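# Move long cardboard box from desk to counter

## Task

Pick up the long cardboard box from the desk and put it down lying on the counter that stands behind the shelving. Success needs all of: no part of the box overhangs the counter's edge; the box has not toppled and is not left tilted; and the box rests there on its own, with no help from the robot at the end.

## Robot and tools

ROBOT. A wheeled base with a column, a tilting head and two six-joint arms (left, right), each with a two-finger gripper. Folded, as at the start, it is 0.73 m long, 0.62 m wide and 1.88 m tall; its front sits 0.40 m ahead of the column. Shoulders are about 1.46 m up, 0.12 m ahead and 0.23 m to each side of the column. Loose objects may occasionally get a small push from outside.

FRAMES. Base frame: origin on the floor under the column, between the drive wheels; x forward, y left, z up. left_hand and right_hand are reported in it: the point where the fingers meet (tips reach 8 mm further). The hand z axis is the finger direction, y the opening direction. The odometry frame is the base frame as it was at scene start.

execute_actions(actions, cameras). actions is a list holding one action or none (empty = just report state and images). An action may carry:
- base: exactly one of {"translate_m": d}, a relative straight drive in metres, forward positive, -3 to 3; or {"rotate_rad": d}, a relative turn on the spot, left/counter-clockwise positive, -3.2 to 3.2. No sideways motion. Offsets count from where the base last measured itself.
- joints: absolute targets by name, all arms together in one dict. head_tilt_rad -0.61 to 1.308 (0 level, positive down). For each arm (left_/right_): joint1_rad -2.879 to 2.879, joint2_rad 0 to 3.141, joint3_rad 0 to 3.019, joint4_rad -1.692 to 1.57, joint5_rad -1.57 to 1.57 (hand sideways, positive to robot's right), joint6_rad -2.094 to 2.094 (hand roll), gripper_m 0 (closed) to 0.093, the fingertip gap in metres.
- speeds: caps for translate_m (0.05 to 0.8 m/s) and rotate_rad (0.1 to 1 rad/s); maxima are the defaults. Base moves needing over 8.667 s are refused; no action exceeds 15 s. speeds do not slow arms.
cameras: list from cam_head_left, cam_head_right, cam_left_wrist, cam_right_wrist, nav_camera, all; omitted/null = all, [] = none. Unknown keys or out-of-range values reject the whole call with no motion. Joints left out of an action may still be driving toward an earlier target.

ARM GEOMETRY. With left_joint1_rad -1.57 (right 1.57) and joints 5, 6 at 0, an arm moves in a forward vertical plane. Let a = j2 - 0.35, b = 1.05 + j2 - j3, c = b - j4 (c = 1.57 means fingers straight down). Hand is about 0.12 + 0.39 sin a + 0.38 cos b + 0.25 cos c m ahead and 1.46 + 0.39 cos a - 0.38 sin b - 0.25 sin c m up. Example: j2, j3, j4 = 0.93, 0.78, 0.14 gives 0.60 ahead, 1.21 up. Real hands end up to 5 cm lower/closer (about 12 cm with heavy or far loads); trust the reported hand positions. Reach is about 1 m from the shoulder, lowest about 0.47 m up; the floor is out of reach.

LOADS. Fingers down, one arm handles roughly 3.2 kg near 0.4 m ahead at 0.65-1.2 m height, 2 kg out to 0.6 m, 1 kg out to 0.8 m (0.9-1.2 m up). A gripper holds about 2-6 kg. Overloaded or flat-fingered arms sag and report time_out/off_target. To grip, command an opening smaller than the object; off_target is then expected. An opening staying 0.002 m or more above its target means something is held. Fingers are 7 cm long; the gripper body is 10 by 7 cm, the wrist camera sticks out 11 cm on one side.

FRICTION. Changes under about 0.03 rad (0.08 for joints 2, 3) may not move a joint though it says done. For gentle contact step about 0.05 rad per call from your previous target.

RESULT LINES. base_status/joint_status: done, off_target (stopped short, may still push), contact_stop (base wheel stalled: back off 0.05 m before retrying or turning), time_out, not_followed / "joint command not followed" with a cause: line (self-collision guard withheld arm targets; move each joint that action moved back at least 0.05 rad, or move the other arm away, or drive away from a blocking object). on_its_own lists uncommanded behaviour; "held at" is a held target. base_odometry counts wheel turns only; if turned_by_wheels and turned_by_imu disagree by over ~4% and at least 0.05 rad, the base hit or slipped. base_tilt in degrees (forward/right positive); a forward drop of 0.5 degrees during a move means leaning back: reverse 0.05 m. motor_effort covers left_wheel and right_wheel in percent, bracket = peak; values outside rest range suggest pushing or a sill. wheel_motors_off = 1 after about 3 s of hard base pushing (2 s off, base does not hold). Motor temperatures list per arm; MOTOR HOT at 85 C, at 100 C an OVER-TEMPERATURE FAULT drops that arm (limit_stop_at_motor_heat). A blocked arm keeps pushing and heats; resend its reported joint positions to relax it (a loaded arm then sinks about 1 cm per kg).

AVOID. Desk or counter tops 0.30-1.20 m high can slide over the base housing into the column. Never let the arms collide or press on each other, especially fast or near the centre line. Do not drop, slam or knock over the box; it must rest alone, level and fully on the counter.

OTHER TOOLS. wait(seconds 0-10) lets time pass and returns state. zoom_image(camera, region [x0,y0,x1,y1], at most 504x504 px of the latest image) gives detail. read_manual(section "licences") returns licence text only. finished_scene(scene) ends the current scene irreversibly and reports success; call it only once the box sits still on its own. Calibration: head cameras 896x504 pinhole, wrist cameras 616x616 fisheye, nav_camera 896x504 low on the front.

Each tool is called after "Call:" as name(argument=value, ...), one argument or row to a line, values as JSON.

## Session

Call:
execute_actions(
  actions=[],
)

Scene clock: 0.00 s.
Motor temperatures (°C, as the motors report them): left_arm=[29 29 30 27 28 27] | right_arm=[26 27 29 28 29 26]
base_odometry: x=+0.000 y=+0.000 heading=+0.000 (m, m, rad; odometry frame)
turned_by_wheels: +0.000 (rad since the last result)
turned_by_imu: +0.000 (rad since the last result)
base_tilt: forward=+0.2 right=+0.8 (deg)
base_status: not commanded
joint_positions: head_tilt_rad=+0.865 left_joint1_rad=-1.546 left_joint2_rad=+0.886 left_joint3_rad=+0.395 left_joint4_rad=-0.988 left_joint5_rad=-0.035 left_joint6_rad=+0.035 left_gripper_m=+0.094 right_joint1_rad=+1.548 right_joint2_rad=+0.908 right_joint3_rad=+0.385 right_joint4_rad=-0.925 right_joint5_rad=+0.000 right_joint6_rad=-0.092 right_gripper_m=+0.095
joint_status: not commanded
wheel_motors_off: 0
motor_effort: left_wheel=+1 right_wheel=+2 (%)
left_hand: x=+0.1332 y=+0.2355 z=+1.2630 quat_wxyz=(+0.460, -0.013, -0.888, -0.014) (m; base frame)
right_hand: x=+0.1328 y=-0.2301 z=+1.2520 quat_wxyz=(+0.446, +0.032, -0.895, -0.014) (m; base frame)
pictures: cam_head_left, cam_head_right, cam_left_wrist, cam_right_wrist, nav_camera
Images, in order (width x height): cam_head_left 896x504, cam_head_right 896x504, cam_left_wrist 616x616, cam_right_wrist 616x616, nav_camera 896x504.

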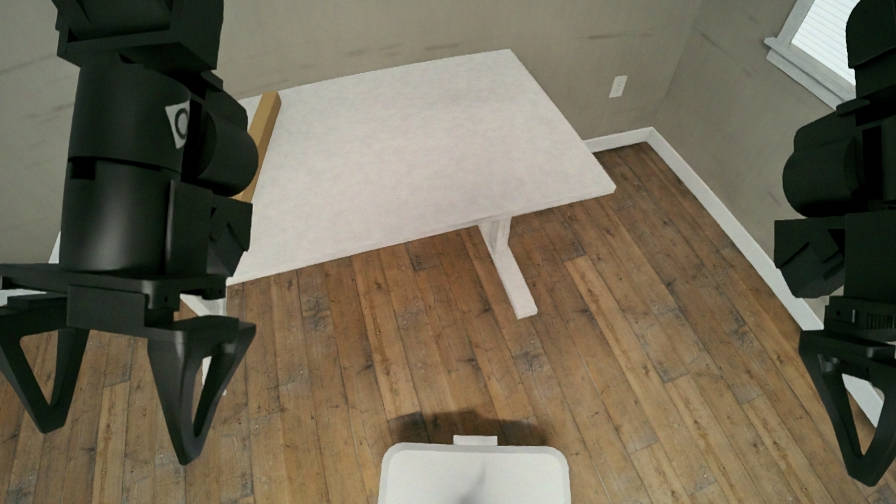

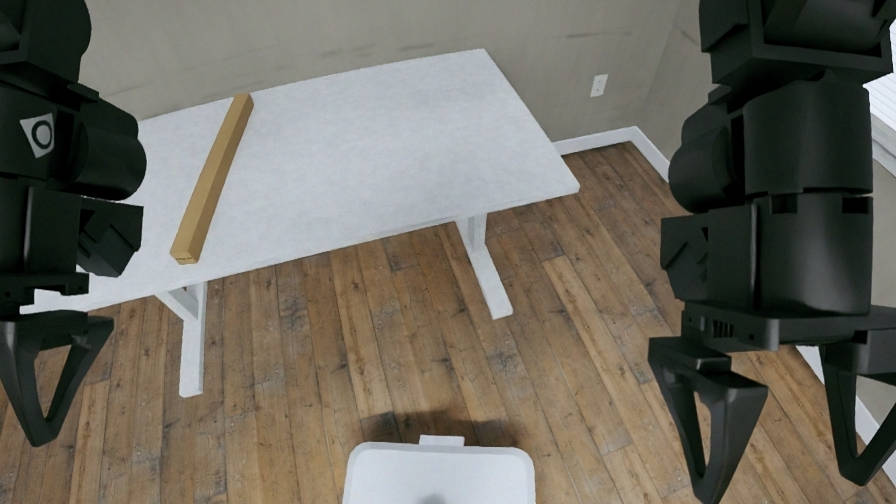

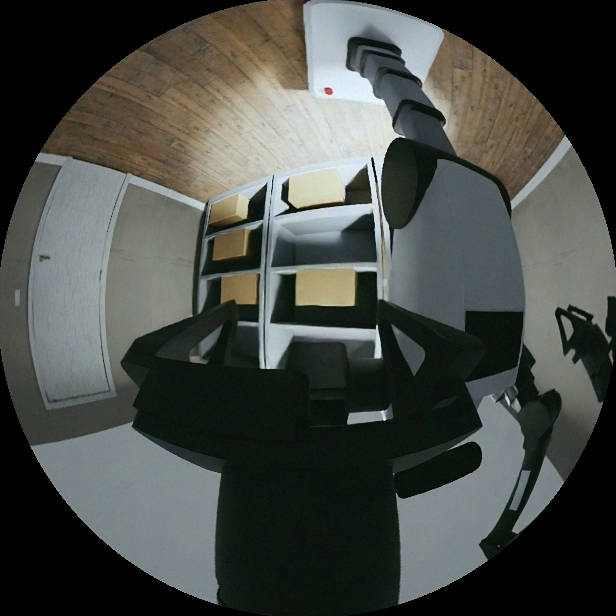

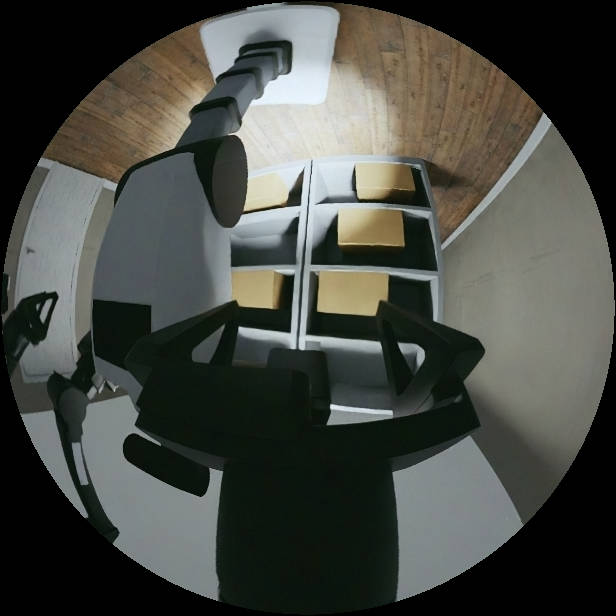

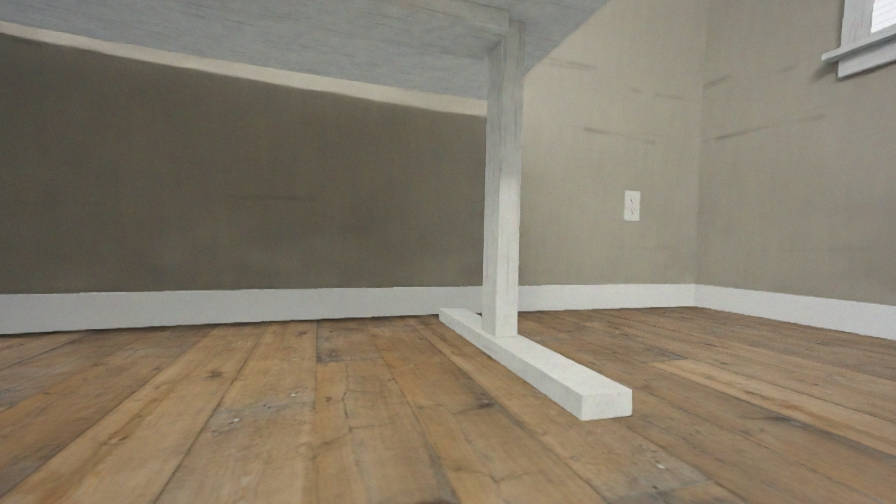

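Call:
execute_actions(
  actions=[
    {"base":{"rotate_rad":0.40},"joints":{"left_joint1_rad":-1.57,"left_joint2_rad":1.5,"left_joint3_rad":1.245,"left_joint4_rad":-0.265,"left_joint5_rad":0,"left_joint6_rad":0.26}},
  ],
  cameras=["cam_head_left","cam_head_right","cam_left_wrist"],
)

Call:
execute_actions(
  actions=[
    {"base":{"translate_m":0.4}},
  ],
  cameras=["cam_head_left","cam_head_right","cam_left_wrist"],
)

Scene clock: 13.43 s.
Motor temperatures (°C, as the motors report them): left_arm=[29 29 30 27 28 27] | right_arm=[26 27 29 28 29 26]
base_odometry: x=+0.000 y=+0.000 heading=+0.399 (m, m, rad; odometry frame)
turned_by_wheels: +0.399 (rad since the last result)
turned_by_imu: +0.400 (rad since the last result)
base_tilt: forward=+0.2 right=+0.9 (deg)
base_status: done
joint_positions: head_tilt_rad=+0.865 left_joint1_rad=-1.570 left_joint2_rad=+1.489 left_joint3_rad=+1.239 left_joint4_rad=-0.276 left_joint5_rad=-0.003 left_joint6_rad=+0.252 left_gripper_m=+0.094 right_joint1_rad=+1.548 right_joint2_rad=+0.908 right_joint3_rad=+0.385 right_joint4_rad=-0.925 right_joint5_rad=+0.000 right_joint6_rad=-0.092 right_gripper_m=+0.095
joint_status: all done
wheel_motors_off: 0
motor_effort: left_wheel=-3(36) right_wheel=+1(58) (%)
left_hand: x=+0.5769 y=+0.2258 z=+1.0022 quat_wxyz=(+0.001, -0.126, -0.992, -0.002) (m; base frame)
right_hand: x=+0.1328 y=-0.2301 z=+1.2520 quat_wxyz=(+0.446, +0.032, -0.895, -0.014) (m; base frame)
pictures: cam_head_left, cam_head_right, cam_left_wrist
camera_calibration (this result's frames):
cam_head_right: T_world_to_cam=[[0.0447652, -0.998722, -0.0234419, -0.0259714], [-0.807546, -0.0223623, -0.58938, 0.959325], [0.588103, 0.0453141, -0.807515, 1.12749], [0, 0, 0, 1]] pos_world=[0.112779, -0.0555769, 1.47527]
cam_left_wrist: T_world_to_cam=[[-0.249772, -0.968287, -0.00581997, 0.369147], [-0.787258, 0.199569, 0.583436, -0.17339], [-0.563772, 0.150308, -0.812138, 1.22956], [0, 0, 0, 1]] pos_world=[0.648893, 0.20723, 1.10189]
Images, in order (width x height): cam_head_left 896x504, cam_head_right 896x504, cam_left_wrist 616x616.

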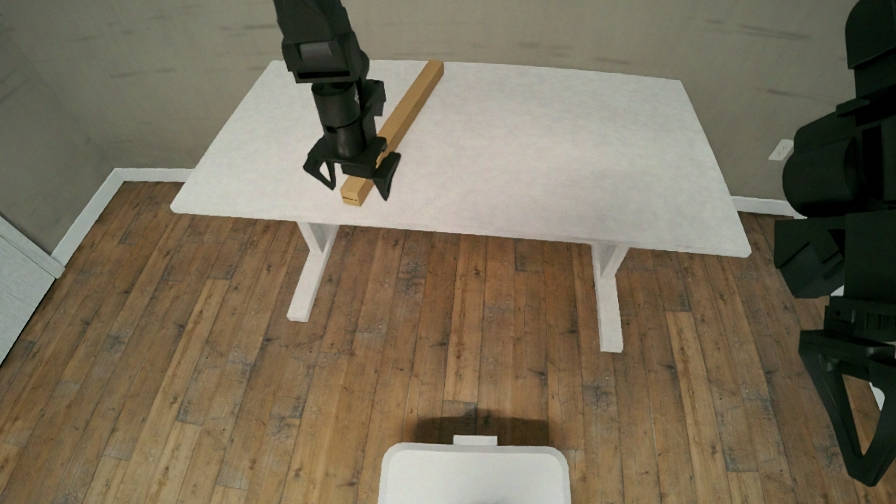

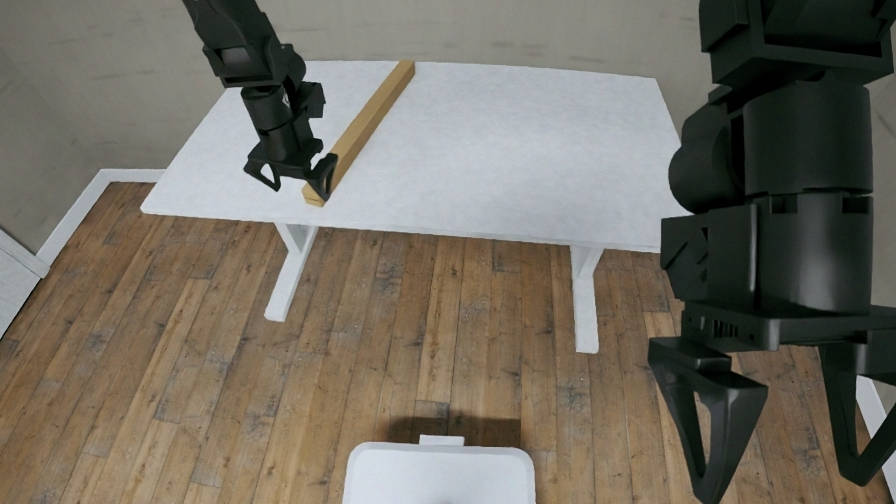

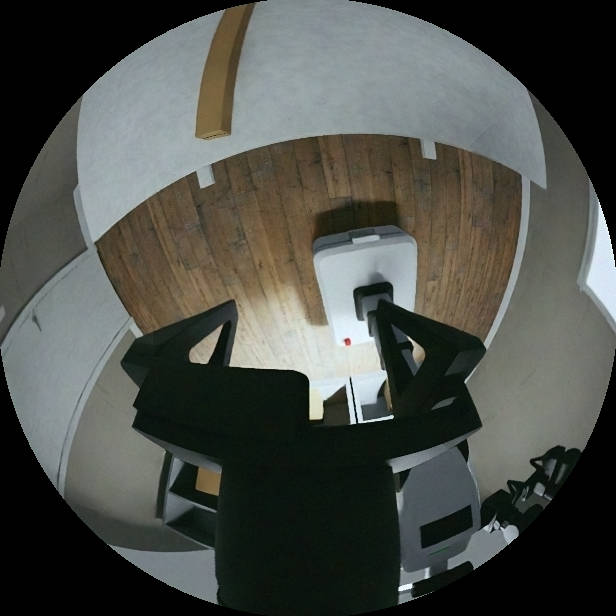

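Scene clock: 15.77 s.
Motor temperatures (°C, as the motors report them): left_arm=[29 30 30 27 28 27] | right_arm=[26 28 29 28 29 26]
base_odometry: x=+0.369 y=+0.156 heading=+0.400 (m, m, rad; odometry frame)
turned_by_wheels: +0.001 (rad since the last result)
turned_by_imu: +0.000 (rad since the last result)
base_tilt: forward=+0.1 right=+0.9 (deg)
base_status: done
joint_positions: head_tilt_rad=+0.865 left_joint1_rad=-1.570 left_joint2_rad=+1.489 left_joint3_rad=+1.241 left_joint4_rad=-0.276 left_joint5_rad=-0.003 left_joint6_rad=+0.252 left_gripper_m=+0.094 right_joint1_rad=+1.548 right_joint2_rad=+0.908 right_joint3_rad=+0.385 right_joint4_rad=-0.925 right_joint5_rad=+0.000 right_joint6_rad=-0.092 right_gripper_m=+0.095
joint_status: not commanded
wheel_motors_off: 0
motor_effort: left_wheel=+0(59) right_wheel=+0(66) (%)
left_hand: x=+0.5776 y=+0.2258 z=+1.0023 quat_wxyz=(+0.000, -0.126, -0.992, -0.002) (m; base frame)
right_hand: x=+0.1330 y=-0.2301 z=+1.2519 quat_wxyz=(+0.446, +0.032, -0.895, -0.014) (m; base frame)
pictures: cam_head_left, cam_head_right, cam_left_wrist
camera_calibration (this result's frames):
cam_head_left: T_world_to_cam=[[0.0415452, -0.998779, -0.026727, 0.0737583], [-0.802411, -0.0174145, -0.596518, 0.96974], [0.595324, 0.0462284, -0.802155, 1.12047], [0, 0, 0, 1]] pos_world=[0.10802, 0.038758, 1.47923]
cam_head_right: T_world_to_cam=[[0.0447652, -0.998722, -0.0234418, -0.0259714], [-0.807546, -0.0223623, -0.589381, 0.959325], [0.588104, 0.0453141, -0.807515, 1.12749], [0, 0, 0, 1]] pos_world=[0.112779, -0.0555769, 1.47527]
cam_left_wrist: T_world_to_cam=[[-0.249767, -0.968287, -0.0061065, 0.369607], [-0.787925, 0.199569, 0.582535, -0.171618], [-0.562842, 0.150309, -0.812783, 1.23016], [0, 0, 0, 1]] pos_world=[0.649481, 0.20723, 1.10209]
Images, in order (width x height): cam_head_left 896x504, cam_head_right 896x504, cam_left_wrist 616x616.

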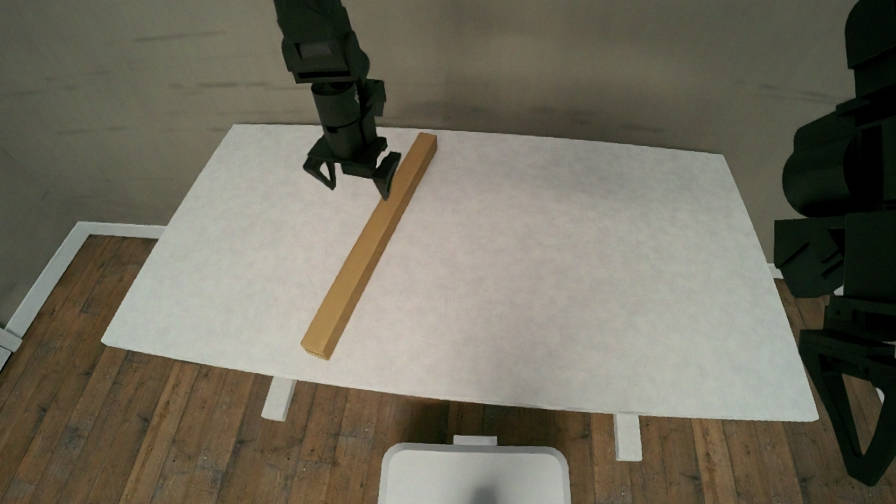

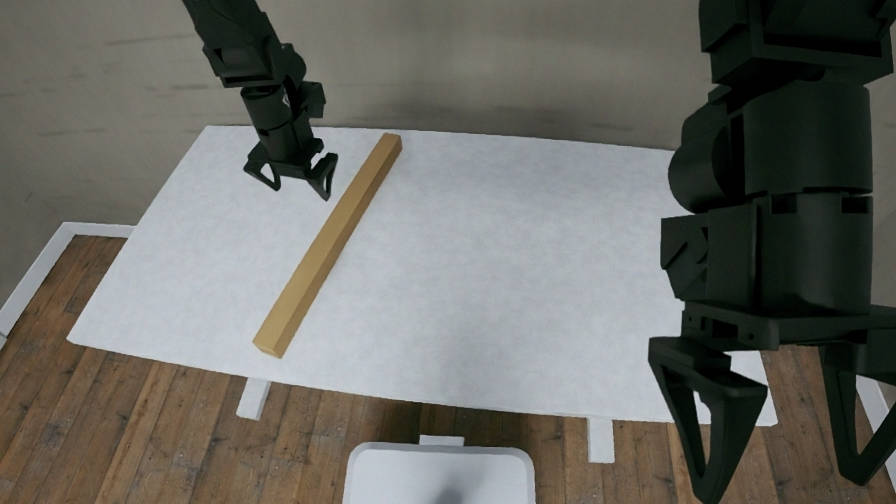

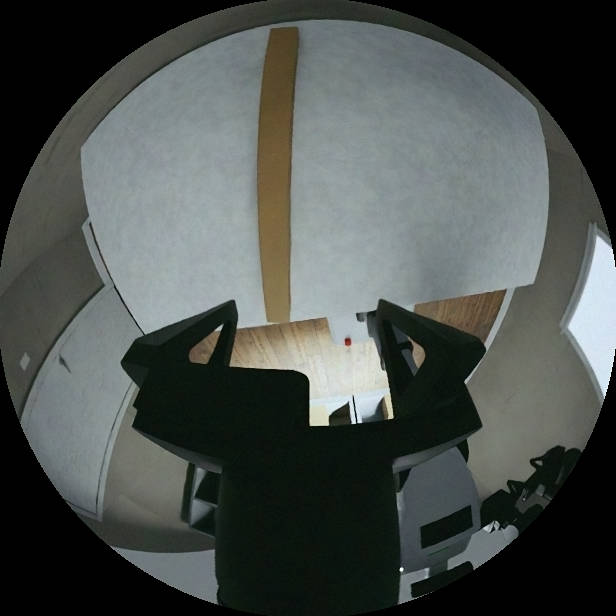

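Call:
execute_actions(
  actions=[
    {"base":{"translate_m":0.13},"joints":{"left_joint1_rad":-1.545,"left_joint2_rad":1.93,"left_joint3_rad":1.6,"left_joint4_rad":-0.19,"left_joint6_rad":0.29}},
  ],
  cameras=["cam_head_left","cam_head_right","cam_left_wrist"],
)

Scene clock: 23.40 s.
Motor temperatures (°C, as the motors report them): left_arm=[29 31 30 27 28 27] | right_arm=[26 28 29 28 29 26]
base_odometry: x=+0.489 y=+0.206 heading=+0.400 (m, m, rad; odometry frame)
turned_by_wheels: +0.000 (rad since the last result)
turned_by_imu: -0.001 (rad since the last result)
base_tilt: forward=+0.1 right=+0.7 (deg)
base_status: done
joint_positions: head_tilt_rad=+0.865 left_joint1_rad=-1.549 left_joint2_rad=+1.937 left_joint3_rad=+1.595 left_joint4_rad=-0.200 left_joint5_rad=-0.003 left_joint6_rad=+0.282 left_gripper_m=+0.094 right_joint1_rad=+1.548 right_joint2_rad=+0.908 right_joint3_rad=+0.386 right_joint4_rad=-0.925 right_joint5_rad=+0.000 right_joint6_rad=-0.092 right_gripper_m=+0.095
joint_status: all done
wheel_motors_off: 0
motor_effort: left_wheel=+0(32) right_wheel=+2(40) (%)
left_hand: x=+0.5731 y=+0.2420 z=+0.8273 quat_wxyz=(+0.010, -0.135, -0.991, -0.009) (m; base frame)
right_hand: x=+0.1332 y=-0.2301 z=+1.2518 quat_wxyz=(+0.445, +0.032, -0.895, -0.014) (m; base frame)
pictures: cam_head_left, cam_head_right, cam_left_wrist
camera_calibration (this result's frames):
cam_head_right: T_world_to_cam=[[0.0447652, -0.998722, -0.0234419, -0.0259714], [-0.807546, -0.0223623, -0.58938, 0.959325], [0.588103, 0.0453141, -0.807515, 1.12749], [0, 0, 0, 1]] pos_world=[0.112779, -0.0555769, 1.47527]
cam_left_wrist: T_world_to_cam=[[-0.268419, -0.963134, -0.0180148, 0.402389], [-0.77348, 0.204342, 0.599978, -0.100253], [-0.574178, 0.17498, -0.799814, 1.07274], [0, 0, 0, 1]] pos_world=[0.646409, 0.220332, 0.925392]
Images, in order (width x height): cam_head_left 896x504, cam_head_right 896x504, cam_left_wrist 616x616.

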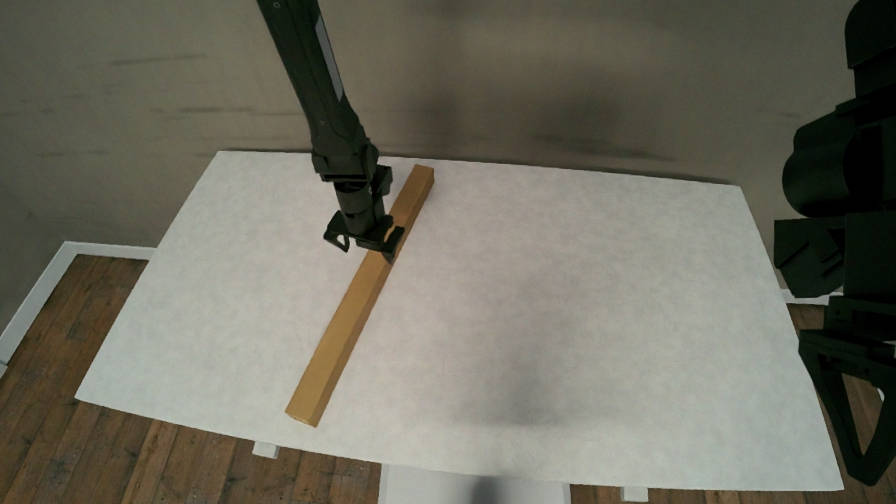

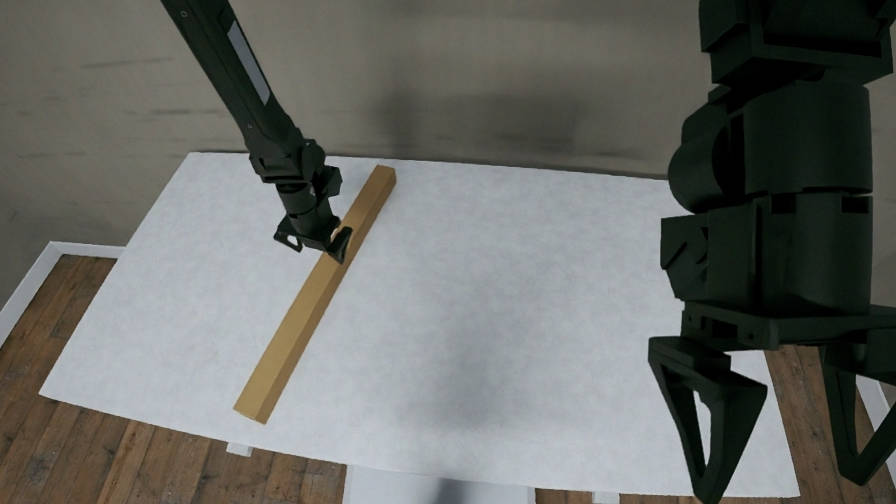

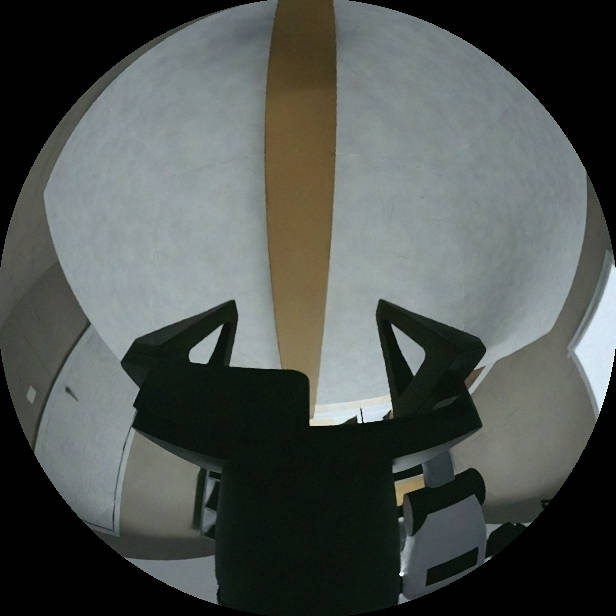

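Call:
execute_actions(
  actions=[
    {"joints":{"left_joint2_rad":2.12,"left_joint3_rad":1.82,"left_joint4_rad":-0.215}},
  ],
  cameras=["cam_head_right","cam_left_wrist"],
)

Call:
zoom_image(
  camera="cam_head_right",
  region=[220,150,460,330],
)

Scene clock: 32.20 s.
Motor temperatures (°C, as the motors report them): left_arm=[29 32 30 27 28 27] | right_arm=[26 28 29 28 29 26]
base_odometry: x=+0.489 y=+0.206 heading=+0.400 (m, m, rad; odometry frame)
turned_by_wheels: +0.000 (rad since the last result)
turned_by_imu: -0.001 (rad since the last result)
base_tilt: forward=+0.3 right=+0.8 (deg)
base_status: not commanded
joint_positions: head_tilt_rad=+0.865 left_joint1_rad=-1.549 left_joint2_rad=+2.115 left_joint3_rad=+1.805 left_joint4_rad=-0.206 left_joint5_rad=-0.003 left_joint6_rad=+0.282 left_gripper_m=+0.094 right_joint1_rad=+1.548 right_joint2_rad=+0.908 right_joint3_rad=+0.386 right_joint4_rad=-0.925 right_joint5_rad=+0.000 right_joint6_rad=-0.092 right_gripper_m=+0.095
joint_status: all done
wheel_motors_off: 0
motor_effort: left_wheel=+0(1) right_wheel=+1(0) (%)
left_hand: x=+0.5838 y=+0.2433 z=+0.7614 quat_wxyz=(-0.002, -0.135, -0.991, -0.011) (m; base frame)
right_hand: x=+0.1332 y=-0.2301 z=+1.2518 quat_wxyz=(+0.445, +0.032, -0.895, -0.014) (m; base frame)
pictures: cam_head_right, cam_left_wrist
camera_calibration (this result's frames):
cam_left_wrist: T_world_to_cam=[[-0.268325, -0.963, -0.0251369, 0.410688], [-0.788461, 0.204551, 0.580077, -0.0289296], [-0.553472, 0.175469, -0.814174, 1.0247], [0, 0, 0, 1]] pos_world=[0.65453, 0.221608, 0.861387]
Images, in order (width x height): cam_head_right 896x504, cam_left_wrist 616x616.

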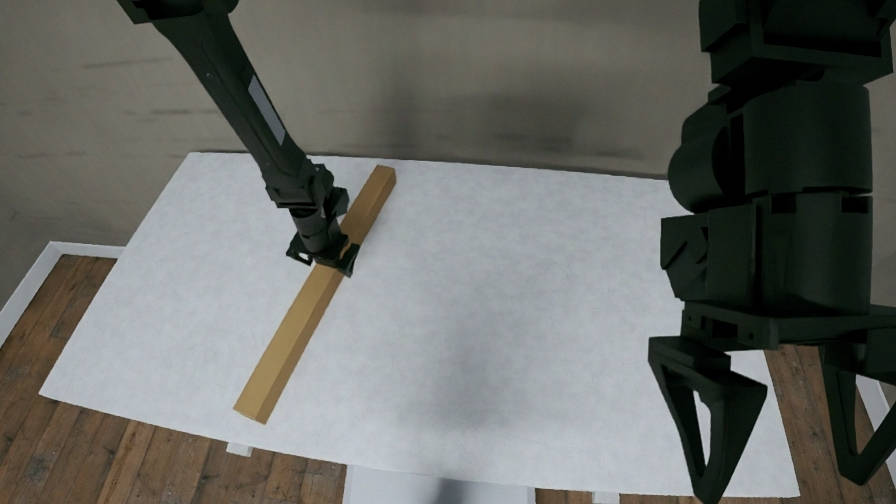

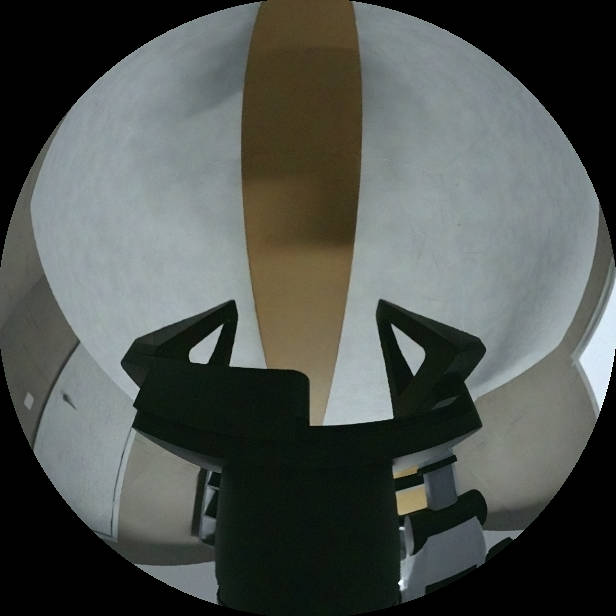

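Region (220, 150, 460, 330) of cam_head_right's 896x504 image, scaled by 2.100, with more detail than that image has; it fills the top 378 rows of this view, and the rest is white.

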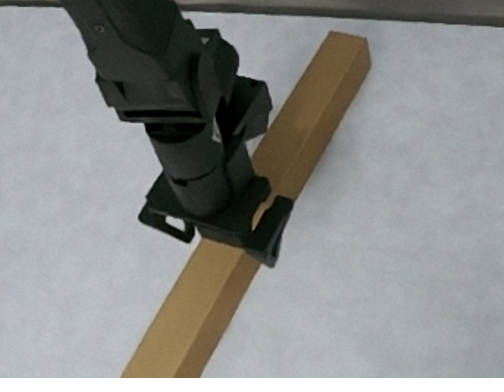

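Call:
execute_actions(
  actions=[
    {"joints":{"left_joint2_rad":2.155,"left_joint3_rad":1.85}},
  ],
  cameras=[],
)

Call:
execute_actions(
  actions=[
    {"joints":{"left_gripper_m":0.02}},
  ],
  cameras=["cam_left_wrist"],
)

Scene clock: 36.53 s.
Motor temperatures (°C, as the motors report them): left_arm=[29 32 30 27 28 27] | right_arm=[26 28 29 28 29 26]
base_odometry: x=+0.489 y=+0.206 heading=+0.400 (m, m, rad; odometry frame)
turned_by_wheels: +0.000 (rad since the last result)
turned_by_imu: -0.001 (rad since the last result)
base_tilt: forward=+0.3 right=+0.8 (deg)
base_status: not commanded
joint_positions: head_tilt_rad=+0.865 left_joint1_rad=-1.549 left_joint2_rad=+2.128 left_joint3_rad=+1.831 left_joint4_rad=-0.206 left_joint5_rad=-0.003 left_joint6_rad=+0.282 left_gripper_m=+0.094 right_joint1_rad=+1.548 right_joint2_rad=+0.908 right_joint3_rad=+0.386 right_joint4_rad=-0.925 right_joint5_rad=+0.000 right_joint6_rad=-0.092 right_gripper_m=+0.095
joint_status: all done
wheel_motors_off: 0
motor_effort: left_wheel=+0(1) right_wheel=+0(1) (%)
left_hand: x=+0.5908 y=+0.2434 z=+0.7578 quat_wxyz=(-0.009, -0.135, -0.991, -0.012) (m; base frame)
right_hand: x=+0.1332 y=-0.2301 z=+1.2518 quat_wxyz=(+0.445, +0.032, -0.895, -0.014) (m; base frame)
pictures: none
No camera images: the call's "cameras" was empty. Leave "cameras" out to get every camera's image.

Scene clock: 37.20 s.
Motor temperatures (°C, as the motors report them): left_arm=[29 32 30 27 28 27] | right_arm=[26 28 29 28 29 26]
base_odometry: x=+0.489 y=+0.206 heading=+0.400 (m, m, rad; odometry frame)
turned_by_wheels: +0.000 (rad since the last result)
turned_by_imu: +0.000 (rad since the last result)
base_tilt: forward=+0.3 right=+0.8 (deg)
base_status: not commanded
joint_positions: head_tilt_rad=+0.865 left_joint1_rad=-1.549 left_joint2_rad=+2.128 left_joint3_rad=+1.831 left_joint4_rad=-0.206 left_joint5_rad=-0.002 left_joint6_rad=+0.283 left_gripper_m=+0.049 right_joint1_rad=+1.548 right_joint2_rad=+0.908 right_joint3_rad=+0.386 right_joint4_rad=-0.925 right_joint5_rad=+0.000 right_joint6_rad=-0.092 right_gripper_m=+0.095
joint_status: left_gripper_m off_target (ended at +0.049, target +0.020)
wheel_motors_off: 0
motor_effort: left_wheel=+0(1) right_wheel=+0(2) (%)
left_hand: x=+0.5908 y=+0.2434 z=+0.7578 quat_wxyz=(-0.009, -0.136, -0.991, -0.012) (m; base frame)
right_hand: x=+0.1332 y=-0.2301 z=+1.2518 quat_wxyz=(+0.445, +0.032, -0.895, -0.014) (m; base frame)
pictures: cam_left_wrist
camera_calibration (this result's frames):
cam_left_wrist: T_world_to_cam=[[-0.26895, -0.962736, -0.0283941, 0.415334], [-0.795702, 0.205483, 0.569767, -0.00943261], [-0.542701, 0.175832, -0.821315, 1.02459], [0, 0, 0, 1]] pos_world=[0.660246, 0.221638, 0.858682]
Images, in order (width x height): cam_left_wrist 616x616.

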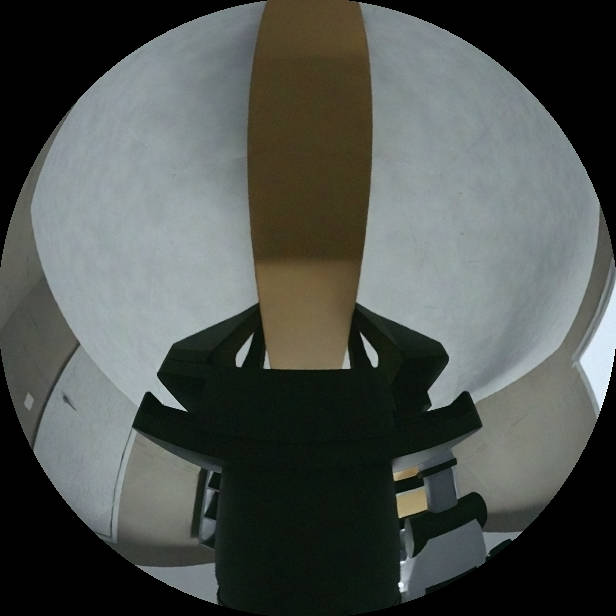

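Call:
execute_actions(
  actions=[
    {"joints":{"left_joint2_rad":1.9,"left_joint3_rad":1.6,"left_joint4_rad":-0.22}},
  ],
  cameras=["cam_head_right","cam_left_wrist"],
)

Scene clock: 40.77 s.
Motor temperatures (°C, as the motors report them): left_arm=[29 33 30 27 28 27] | right_arm=[26 28 29 28 29 26]
base_odometry: x=+0.489 y=+0.206 heading=+0.400 (m, m, rad; odometry frame)
turned_by_wheels: +0.000 (rad since the last result)
turned_by_imu: -0.001 (rad since the last result)
base_tilt: forward=+0.2 right=+0.9 (deg)
base_status: not commanded
joint_positions: head_tilt_rad=+0.865 left_joint1_rad=-1.549 left_joint2_rad=+1.895 left_joint3_rad=+1.603 left_joint4_rad=-0.211 left_joint5_rad=-0.002 left_joint6_rad=+0.283 left_gripper_m=+0.049 right_joint1_rad=+1.548 right_joint2_rad=+0.908 right_joint3_rad=+0.386 right_joint4_rad=-0.925 right_joint5_rad=+0.000 right_joint6_rad=-0.092 right_gripper_m=+0.095
joint_status: all done
wheel_motors_off: 0
motor_effort: left_wheel=-1(1) right_wheel=-1(1) (%)
left_hand: x=+0.6014 y=+0.2418 z=+0.8472 quat_wxyz=(-0.009, -0.136, -0.991, -0.012) (m; base frame)
right_hand: x=+0.1332 y=-0.2301 z=+1.2518 quat_wxyz=(+0.445, +0.032, -0.895, -0.014) (m; base frame)
pictures: cam_head_right, cam_left_wrist
camera_calibration (this result's frames):
cam_left_wrist: T_world_to_cam=[[-0.268942, -0.962731, -0.0286071, 0.419415], [-0.796133, 0.20549, 0.569162, -0.0508166], [-0.542072, 0.175847, -0.821728, 1.10401], [0, 0, 0, 1]] pos_world=[0.670795, 0.220089, 0.948118]
Images, in order (width x height): cam_head_right 896x504, cam_left_wrist 616x616.

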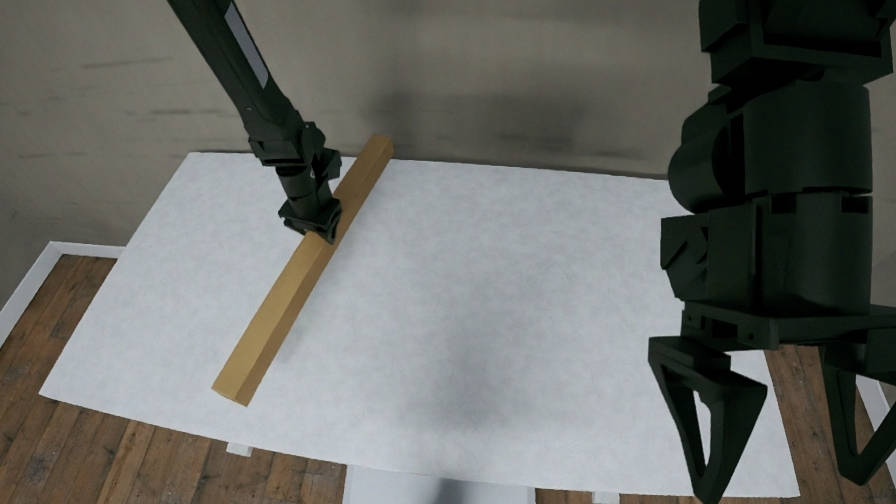

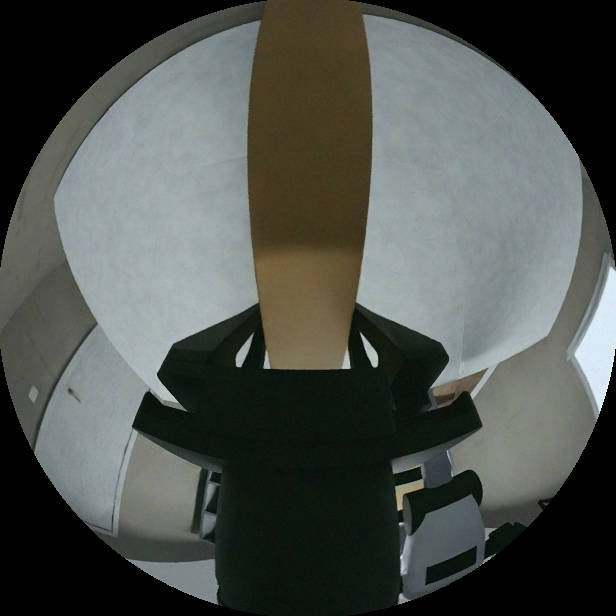

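Call:
execute_actions(
  actions=[
    {"base":{"translate_m":-0.3},"joints":{"left_joint1_rad":-1.57,"left_joint2_rad":1.47,"left_joint3_rad":0.77,"left_joint4_rad":0.18,"left_joint6_rad":0.03,"head_tilt_rad":0.6}},
  ],
  cameras=["cam_left_wrist"],
)

Call:
execute_actions(
  actions=[
    {"base":{"rotate_rad":-2.2}},
  ],
)

Scene clock: 45.97 s.
Motor temperatures (°C, as the motors report them): left_arm=[29 33 30 27 28 27] | right_arm=[26 28 29 28 29 26]
base_odometry: x=+0.212 y=+0.090 heading=+0.398 (m, m, rad; odometry frame)
turned_by_wheels: -0.002 (rad since the last result)
turned_by_imu: -0.003 (rad since the last result)
base_tilt: forward=+0.2 right=+0.9 (deg)
base_status: done
joint_positions: head_tilt_rad=+0.617 left_joint1_rad=-1.566 left_joint2_rad=+1.486 left_joint3_rad=+0.760 left_joint4_rad=+0.180 left_joint5_rad=-0.002 left_joint6_rad=+0.038 left_gripper_m=+0.049 right_joint1_rad=+1.548 right_joint2_rad=+0.908 right_joint3_rad=+0.381 right_joint4_rad=-0.925 right_joint5_rad=+0.000 right_joint6_rad=-0.092 right_gripper_m=+0.095
joint_status: all done
wheel_motors_off: 0
motor_effort: left_wheel=-1(33) right_wheel=+0(52) (%)
left_hand: x=+0.3910 y=+0.2277 z=+0.9968 quat_wxyz=(+0.011, -0.018, -1.000, -0.003) (m; base frame)
right_hand: x=+0.1311 y=-0.2301 z=+1.2527 quat_wxyz=(+0.447, +0.032, -0.894, -0.014) (m; base frame)
pictures: cam_left_wrist
camera_calibration (this result's frames):
cam_left_wrist: T_world_to_cam=[[-0.0358528, -0.999322, -0.00839807, 0.250559], [-0.79978, 0.023653, 0.599828, -0.288362], [-0.599222, 0.0282221, -0.800085, 1.14973], [0, 0, 0, 1]] pos_world=[0.467299, 0.224762, 1.09495]
Images, in order (width x height): cam_left_wrist 616x616.

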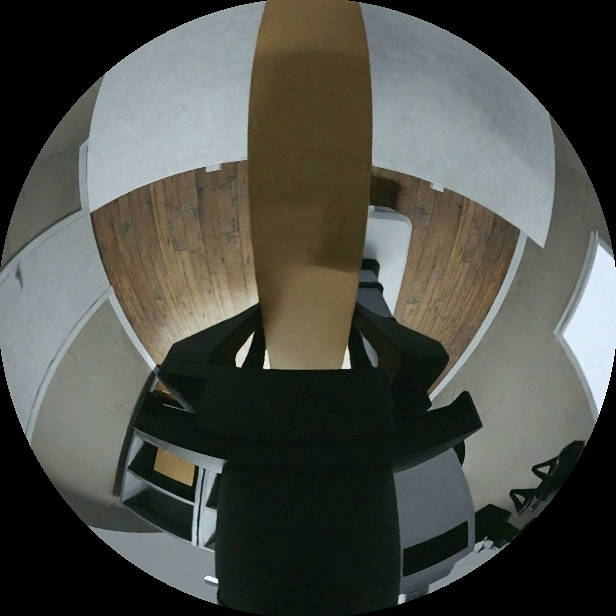

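Scene clock: 49.67 s.
Motor temperatures (°C, as the motors report them): left_arm=[29 33 30 27 28 27] | right_arm=[26 28 29 28 29 26]
base_odometry: x=+0.212 y=+0.090 heading=-1.801 (m, m, rad; odometry frame)
turned_by_wheels: -2.199 (rad since the last result)
turned_by_imu: -2.232 (rad since the last result)
base_tilt: forward=+0.2 right=+0.8 (deg)
base_status: done
joint_positions: head_tilt_rad=+0.617 left_joint1_rad=-1.566 left_joint2_rad=+1.486 left_joint3_rad=+0.765 left_joint4_rad=+0.180 left_joint5_rad=-0.002 left_joint6_rad=+0.038 left_gripper_m=+0.049 right_joint1_rad=+1.548 right_joint2_rad=+0.908 right_joint3_rad=+0.381 right_joint4_rad=-0.925 right_joint5_rad=+0.000 right_joint6_rad=-0.092 right_gripper_m=+0.095
joint_status: not commanded
wheel_motors_off: 0
motor_effort: left_wheel=+5(41) right_wheel=-6(67) (%)
left_hand: x=+0.3940 y=+0.2277 z=+0.9964 quat_wxyz=(+0.009, -0.018, -1.000, -0.003) (m; base frame)
right_hand: x=+0.1311 y=-0.2301 z=+1.2527 quat_wxyz=(+0.447, +0.032, -0.894, -0.014) (m; base frame)
pictures: cam_head_left, cam_head_right, cam_left_wrist, cam_right_wrist, nav_camera
camera_calibration (this result's frames):
cam_head_left: T_world_to_cam=[[0.0468419, -0.998779, -0.0156897, 0.0564961], [-0.631079, -0.0174145, -0.775523, 1.23684], [0.774303, 0.0462284, -0.631125, 0.848139], [0, 0, 0, 1]] pos_world=[0.121182, 0.038758, 1.49537]
cam_head_right: T_world_to_cam=[[0.0491552, -0.998722, -0.0117137, -0.0442523], [-0.637811, -0.0223623, -0.769868, 1.22879], [0.768622, 0.0453141, -0.638096, 0.857562], [0, 0, 0, 1]] pos_world=[0.12677, -0.0555769, 1.49269]
cam_left_wrist: T_world_to_cam=[[-0.0358323, -0.999321, -0.00858832, 0.250857], [-0.802744, 0.0236629, 0.595854, -0.280537], [-0.595247, 0.0282451, -0.803047, 1.15263], [0, 0, 0, 1]] pos_world=[0.469887, 0.224769, 1.09493]
cam_right_wrist: T_world_to_cam=[[0.033188, -0.997762, -0.058046, -0.163478], [-0.0267555, -0.0589441, 0.997903, -1.25601], [-0.999091, -0.0315653, -0.0286519, 0.282525], [0, 0, 0, 1]] pos_world=[0.254089, -0.228229, 1.25198]
Images, in order (width x height): cam_head_left 896x504, cam_head_right 896x504, cam_left_wrist 616x616, cam_right_wrist 616x616, nav_camera 896x504.

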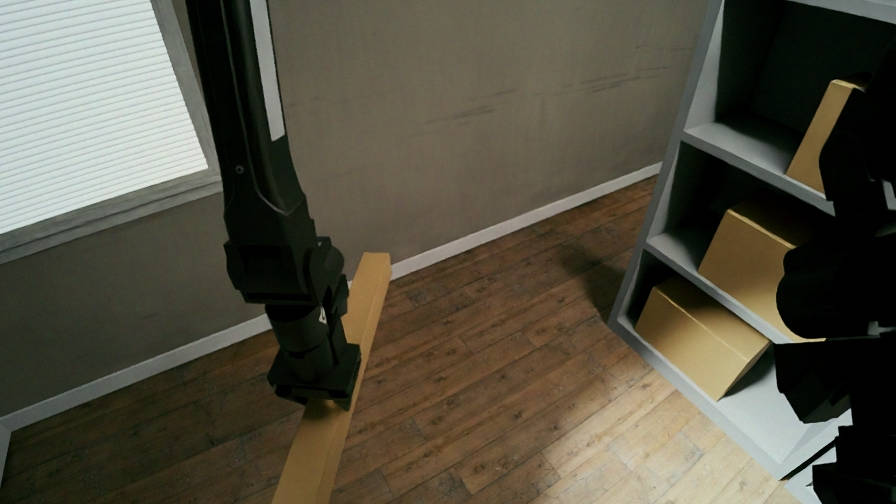

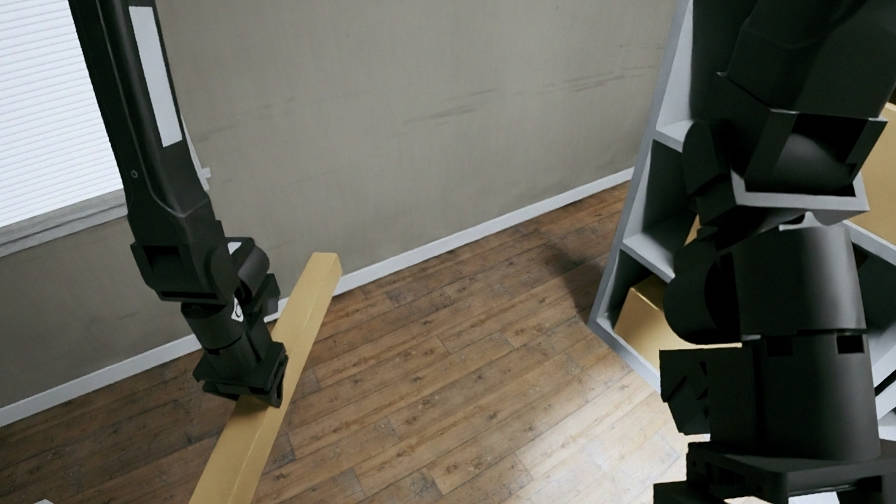

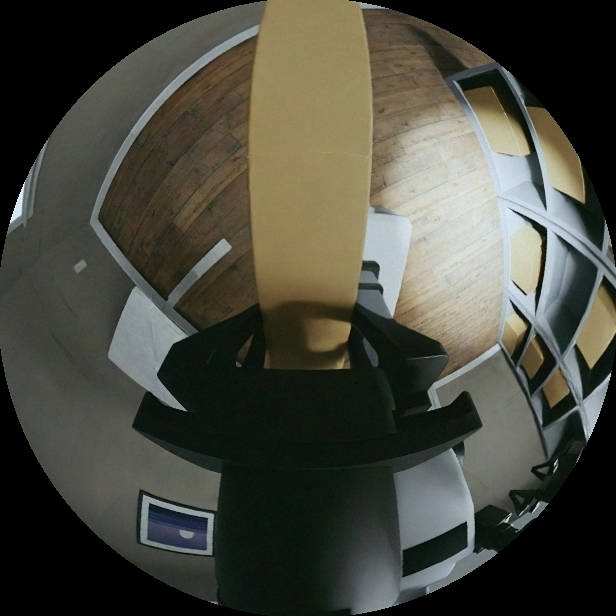

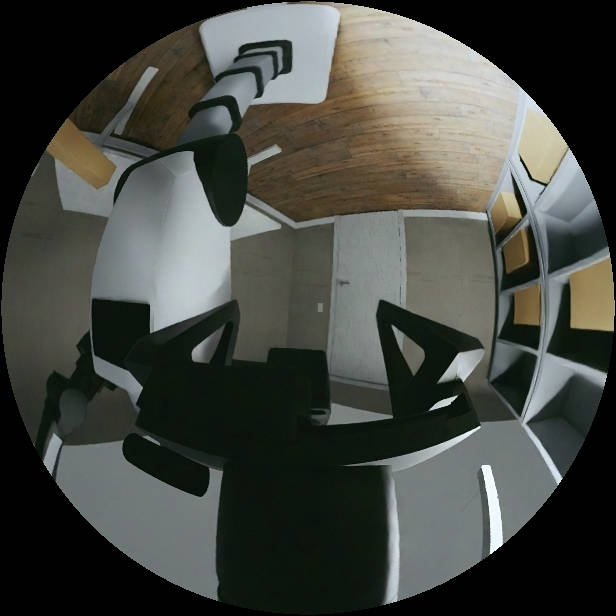

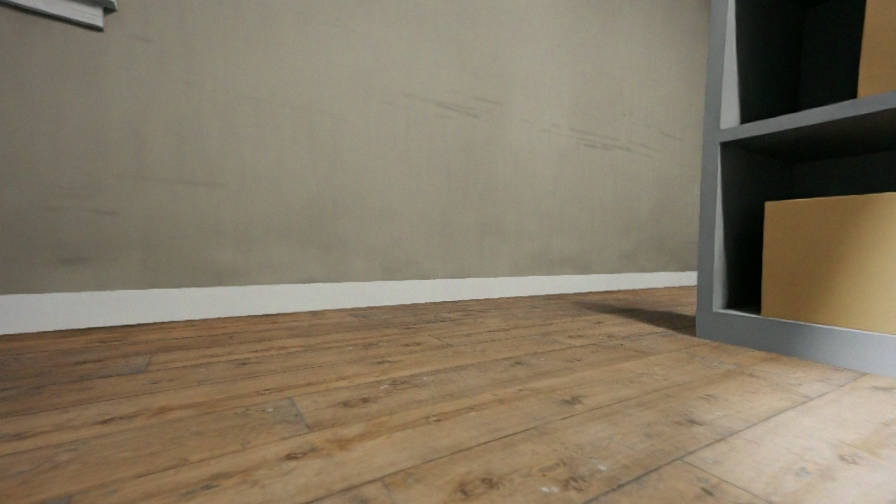

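Call:
execute_actions(
  actions=[
    {"base":{"rotate_rad":0.35},"joints":{"left_joint6_rad":0.9}},
  ],
  cameras=[],
)

Call:
execute_actions(
  actions=[
    {"base":{"translate_m":1.0}},
  ],
  cameras=["cam_head_left","cam_left_wrist"],
)

Scene clock: 67.50 s.
Motor temperatures (°C, as the motors report them): left_arm=[29 32 30 27 28 27] | right_arm=[26 28 29 28 29 26]
base_odometry: x=+0.212 y=+0.090 heading=-1.452 (m, m, rad; odometry frame)
turned_by_wheels: +0.349 (rad since the last result)
turned_by_imu: +0.355 (rad since the last result)
base_tilt: forward=+0.2 right=+0.8 (deg)
base_status: done
joint_positions: head_tilt_rad=+0.617 left_joint1_rad=-1.567 left_joint2_rad=+1.486 left_joint3_rad=+0.765 left_joint4_rad=+0.180 left_joint5_rad=-0.002 left_joint6_rad=+0.891 left_gripper_m=+0.049 right_joint1_rad=+1.548 right_joint2_rad=+0.908 right_joint3_rad=+0.381 right_joint4_rad=-0.925 right_joint5_rad=+0.000 right_joint6_rad=-0.092 right_gripper_m=+0.095
joint_status: all done
wheel_motors_off: 0
motor_effort: left_wheel=-3(20) right_wheel=+3(29) (%)
left_hand: x=+0.3940 y=+0.2273 z=+0.9964 quat_wxyz=(+0.009, -0.430, -0.903, +0.001) (m; base frame)
right_hand: x=+0.1311 y=-0.2301 z=+1.2527 quat_wxyz=(+0.447, +0.032, -0.894, -0.014) (m; base frame)
pictures: none
No camera images: the call's "cameras" was empty. Leave "cameras" out to get every camera's image.

Scene clock: 70.90 s.
Motor temperatures (°C, as the motors report them): left_arm=[29 32 30 27 28 27] | right_arm=[26 28 29 28 29 26]
base_odometry: x=+0.330 y=-0.903 heading=-1.453 (m, m, rad; odometry frame)
turned_by_wheels: -0.001 (rad since the last result)
turned_by_imu: -0.001 (rad since the last result)
base_tilt: forward=+0.3 right=+0.8 (deg)
base_status: done
joint_positions: head_tilt_rad=+0.617 left_joint1_rad=-1.567 left_joint2_rad=+1.485 left_joint3_rad=+0.769 left_joint4_rad=+0.180 left_joint5_rad=-0.002 left_joint6_rad=+0.891 left_gripper_m=+0.049 right_joint1_rad=+1.548 right_joint2_rad=+0.908 right_joint3_rad=+0.386 right_joint4_rad=-0.925 right_joint5_rad=+0.000 right_joint6_rad=-0.092 right_gripper_m=+0.095
joint_status: not commanded
wheel_motors_off: 0
motor_effort: left_wheel=-1(48) right_wheel=+1(84) (%)
left_hand: x=+0.3975 y=+0.2273 z=+0.9966 quat_wxyz=(+0.006, -0.430, -0.903, +0.000) (m; base frame)
right_hand: x=+0.1333 y=-0.2301 z=+1.2518 quat_wxyz=(+0.445, +0.032, -0.895, -0.014) (m; base frame)
pictures: cam_head_left, cam_left_wrist
camera_calibration (this result's frames):
cam_head_left: T_world_to_cam=[[0.0468497, -0.998779, -0.0156665, 0.05646], [-0.630695, -0.0174145, -0.775835, 1.2373], [0.774615, 0.0462284, -0.630741, 0.847532], [0, 0, 0, 1]] pos_world=[0.121204, 0.038758, 1.4954]
cam_left_wrist: T_world_to_cam=[[-0.776991, -0.629507, 0.00259049, 0.449991], [-0.506607, 0.62773, 0.59102, -0.528058], [-0.373677, 0.457904, -0.806653, 0.972714], [0, 0, 0, 1]] pos_world=[0.445602, 0.16934, 1.09557]
Images, in order (width x height): cam_head_left 896x504, cam_left_wrist 616x616.

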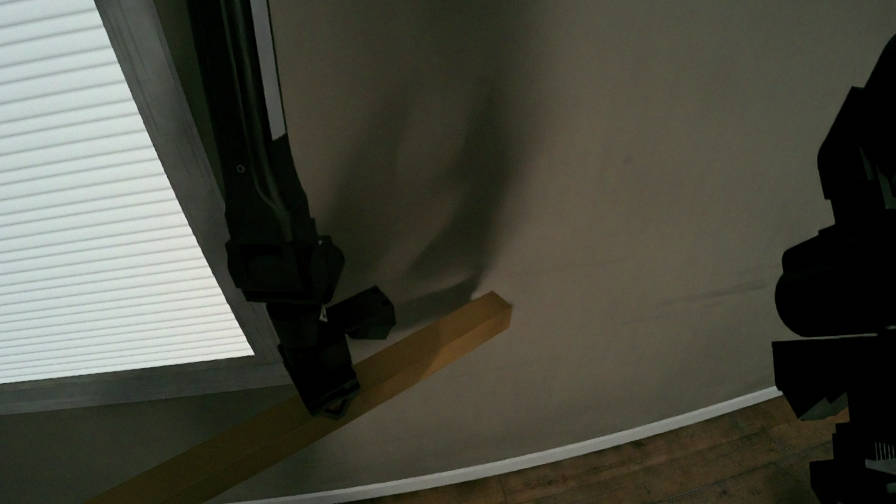

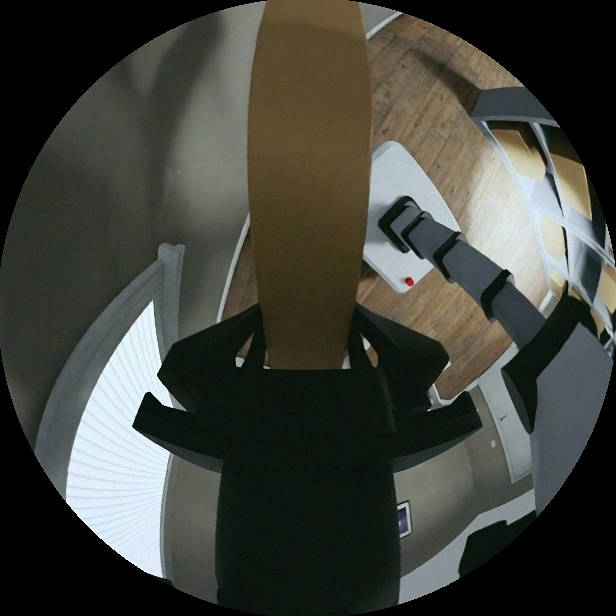

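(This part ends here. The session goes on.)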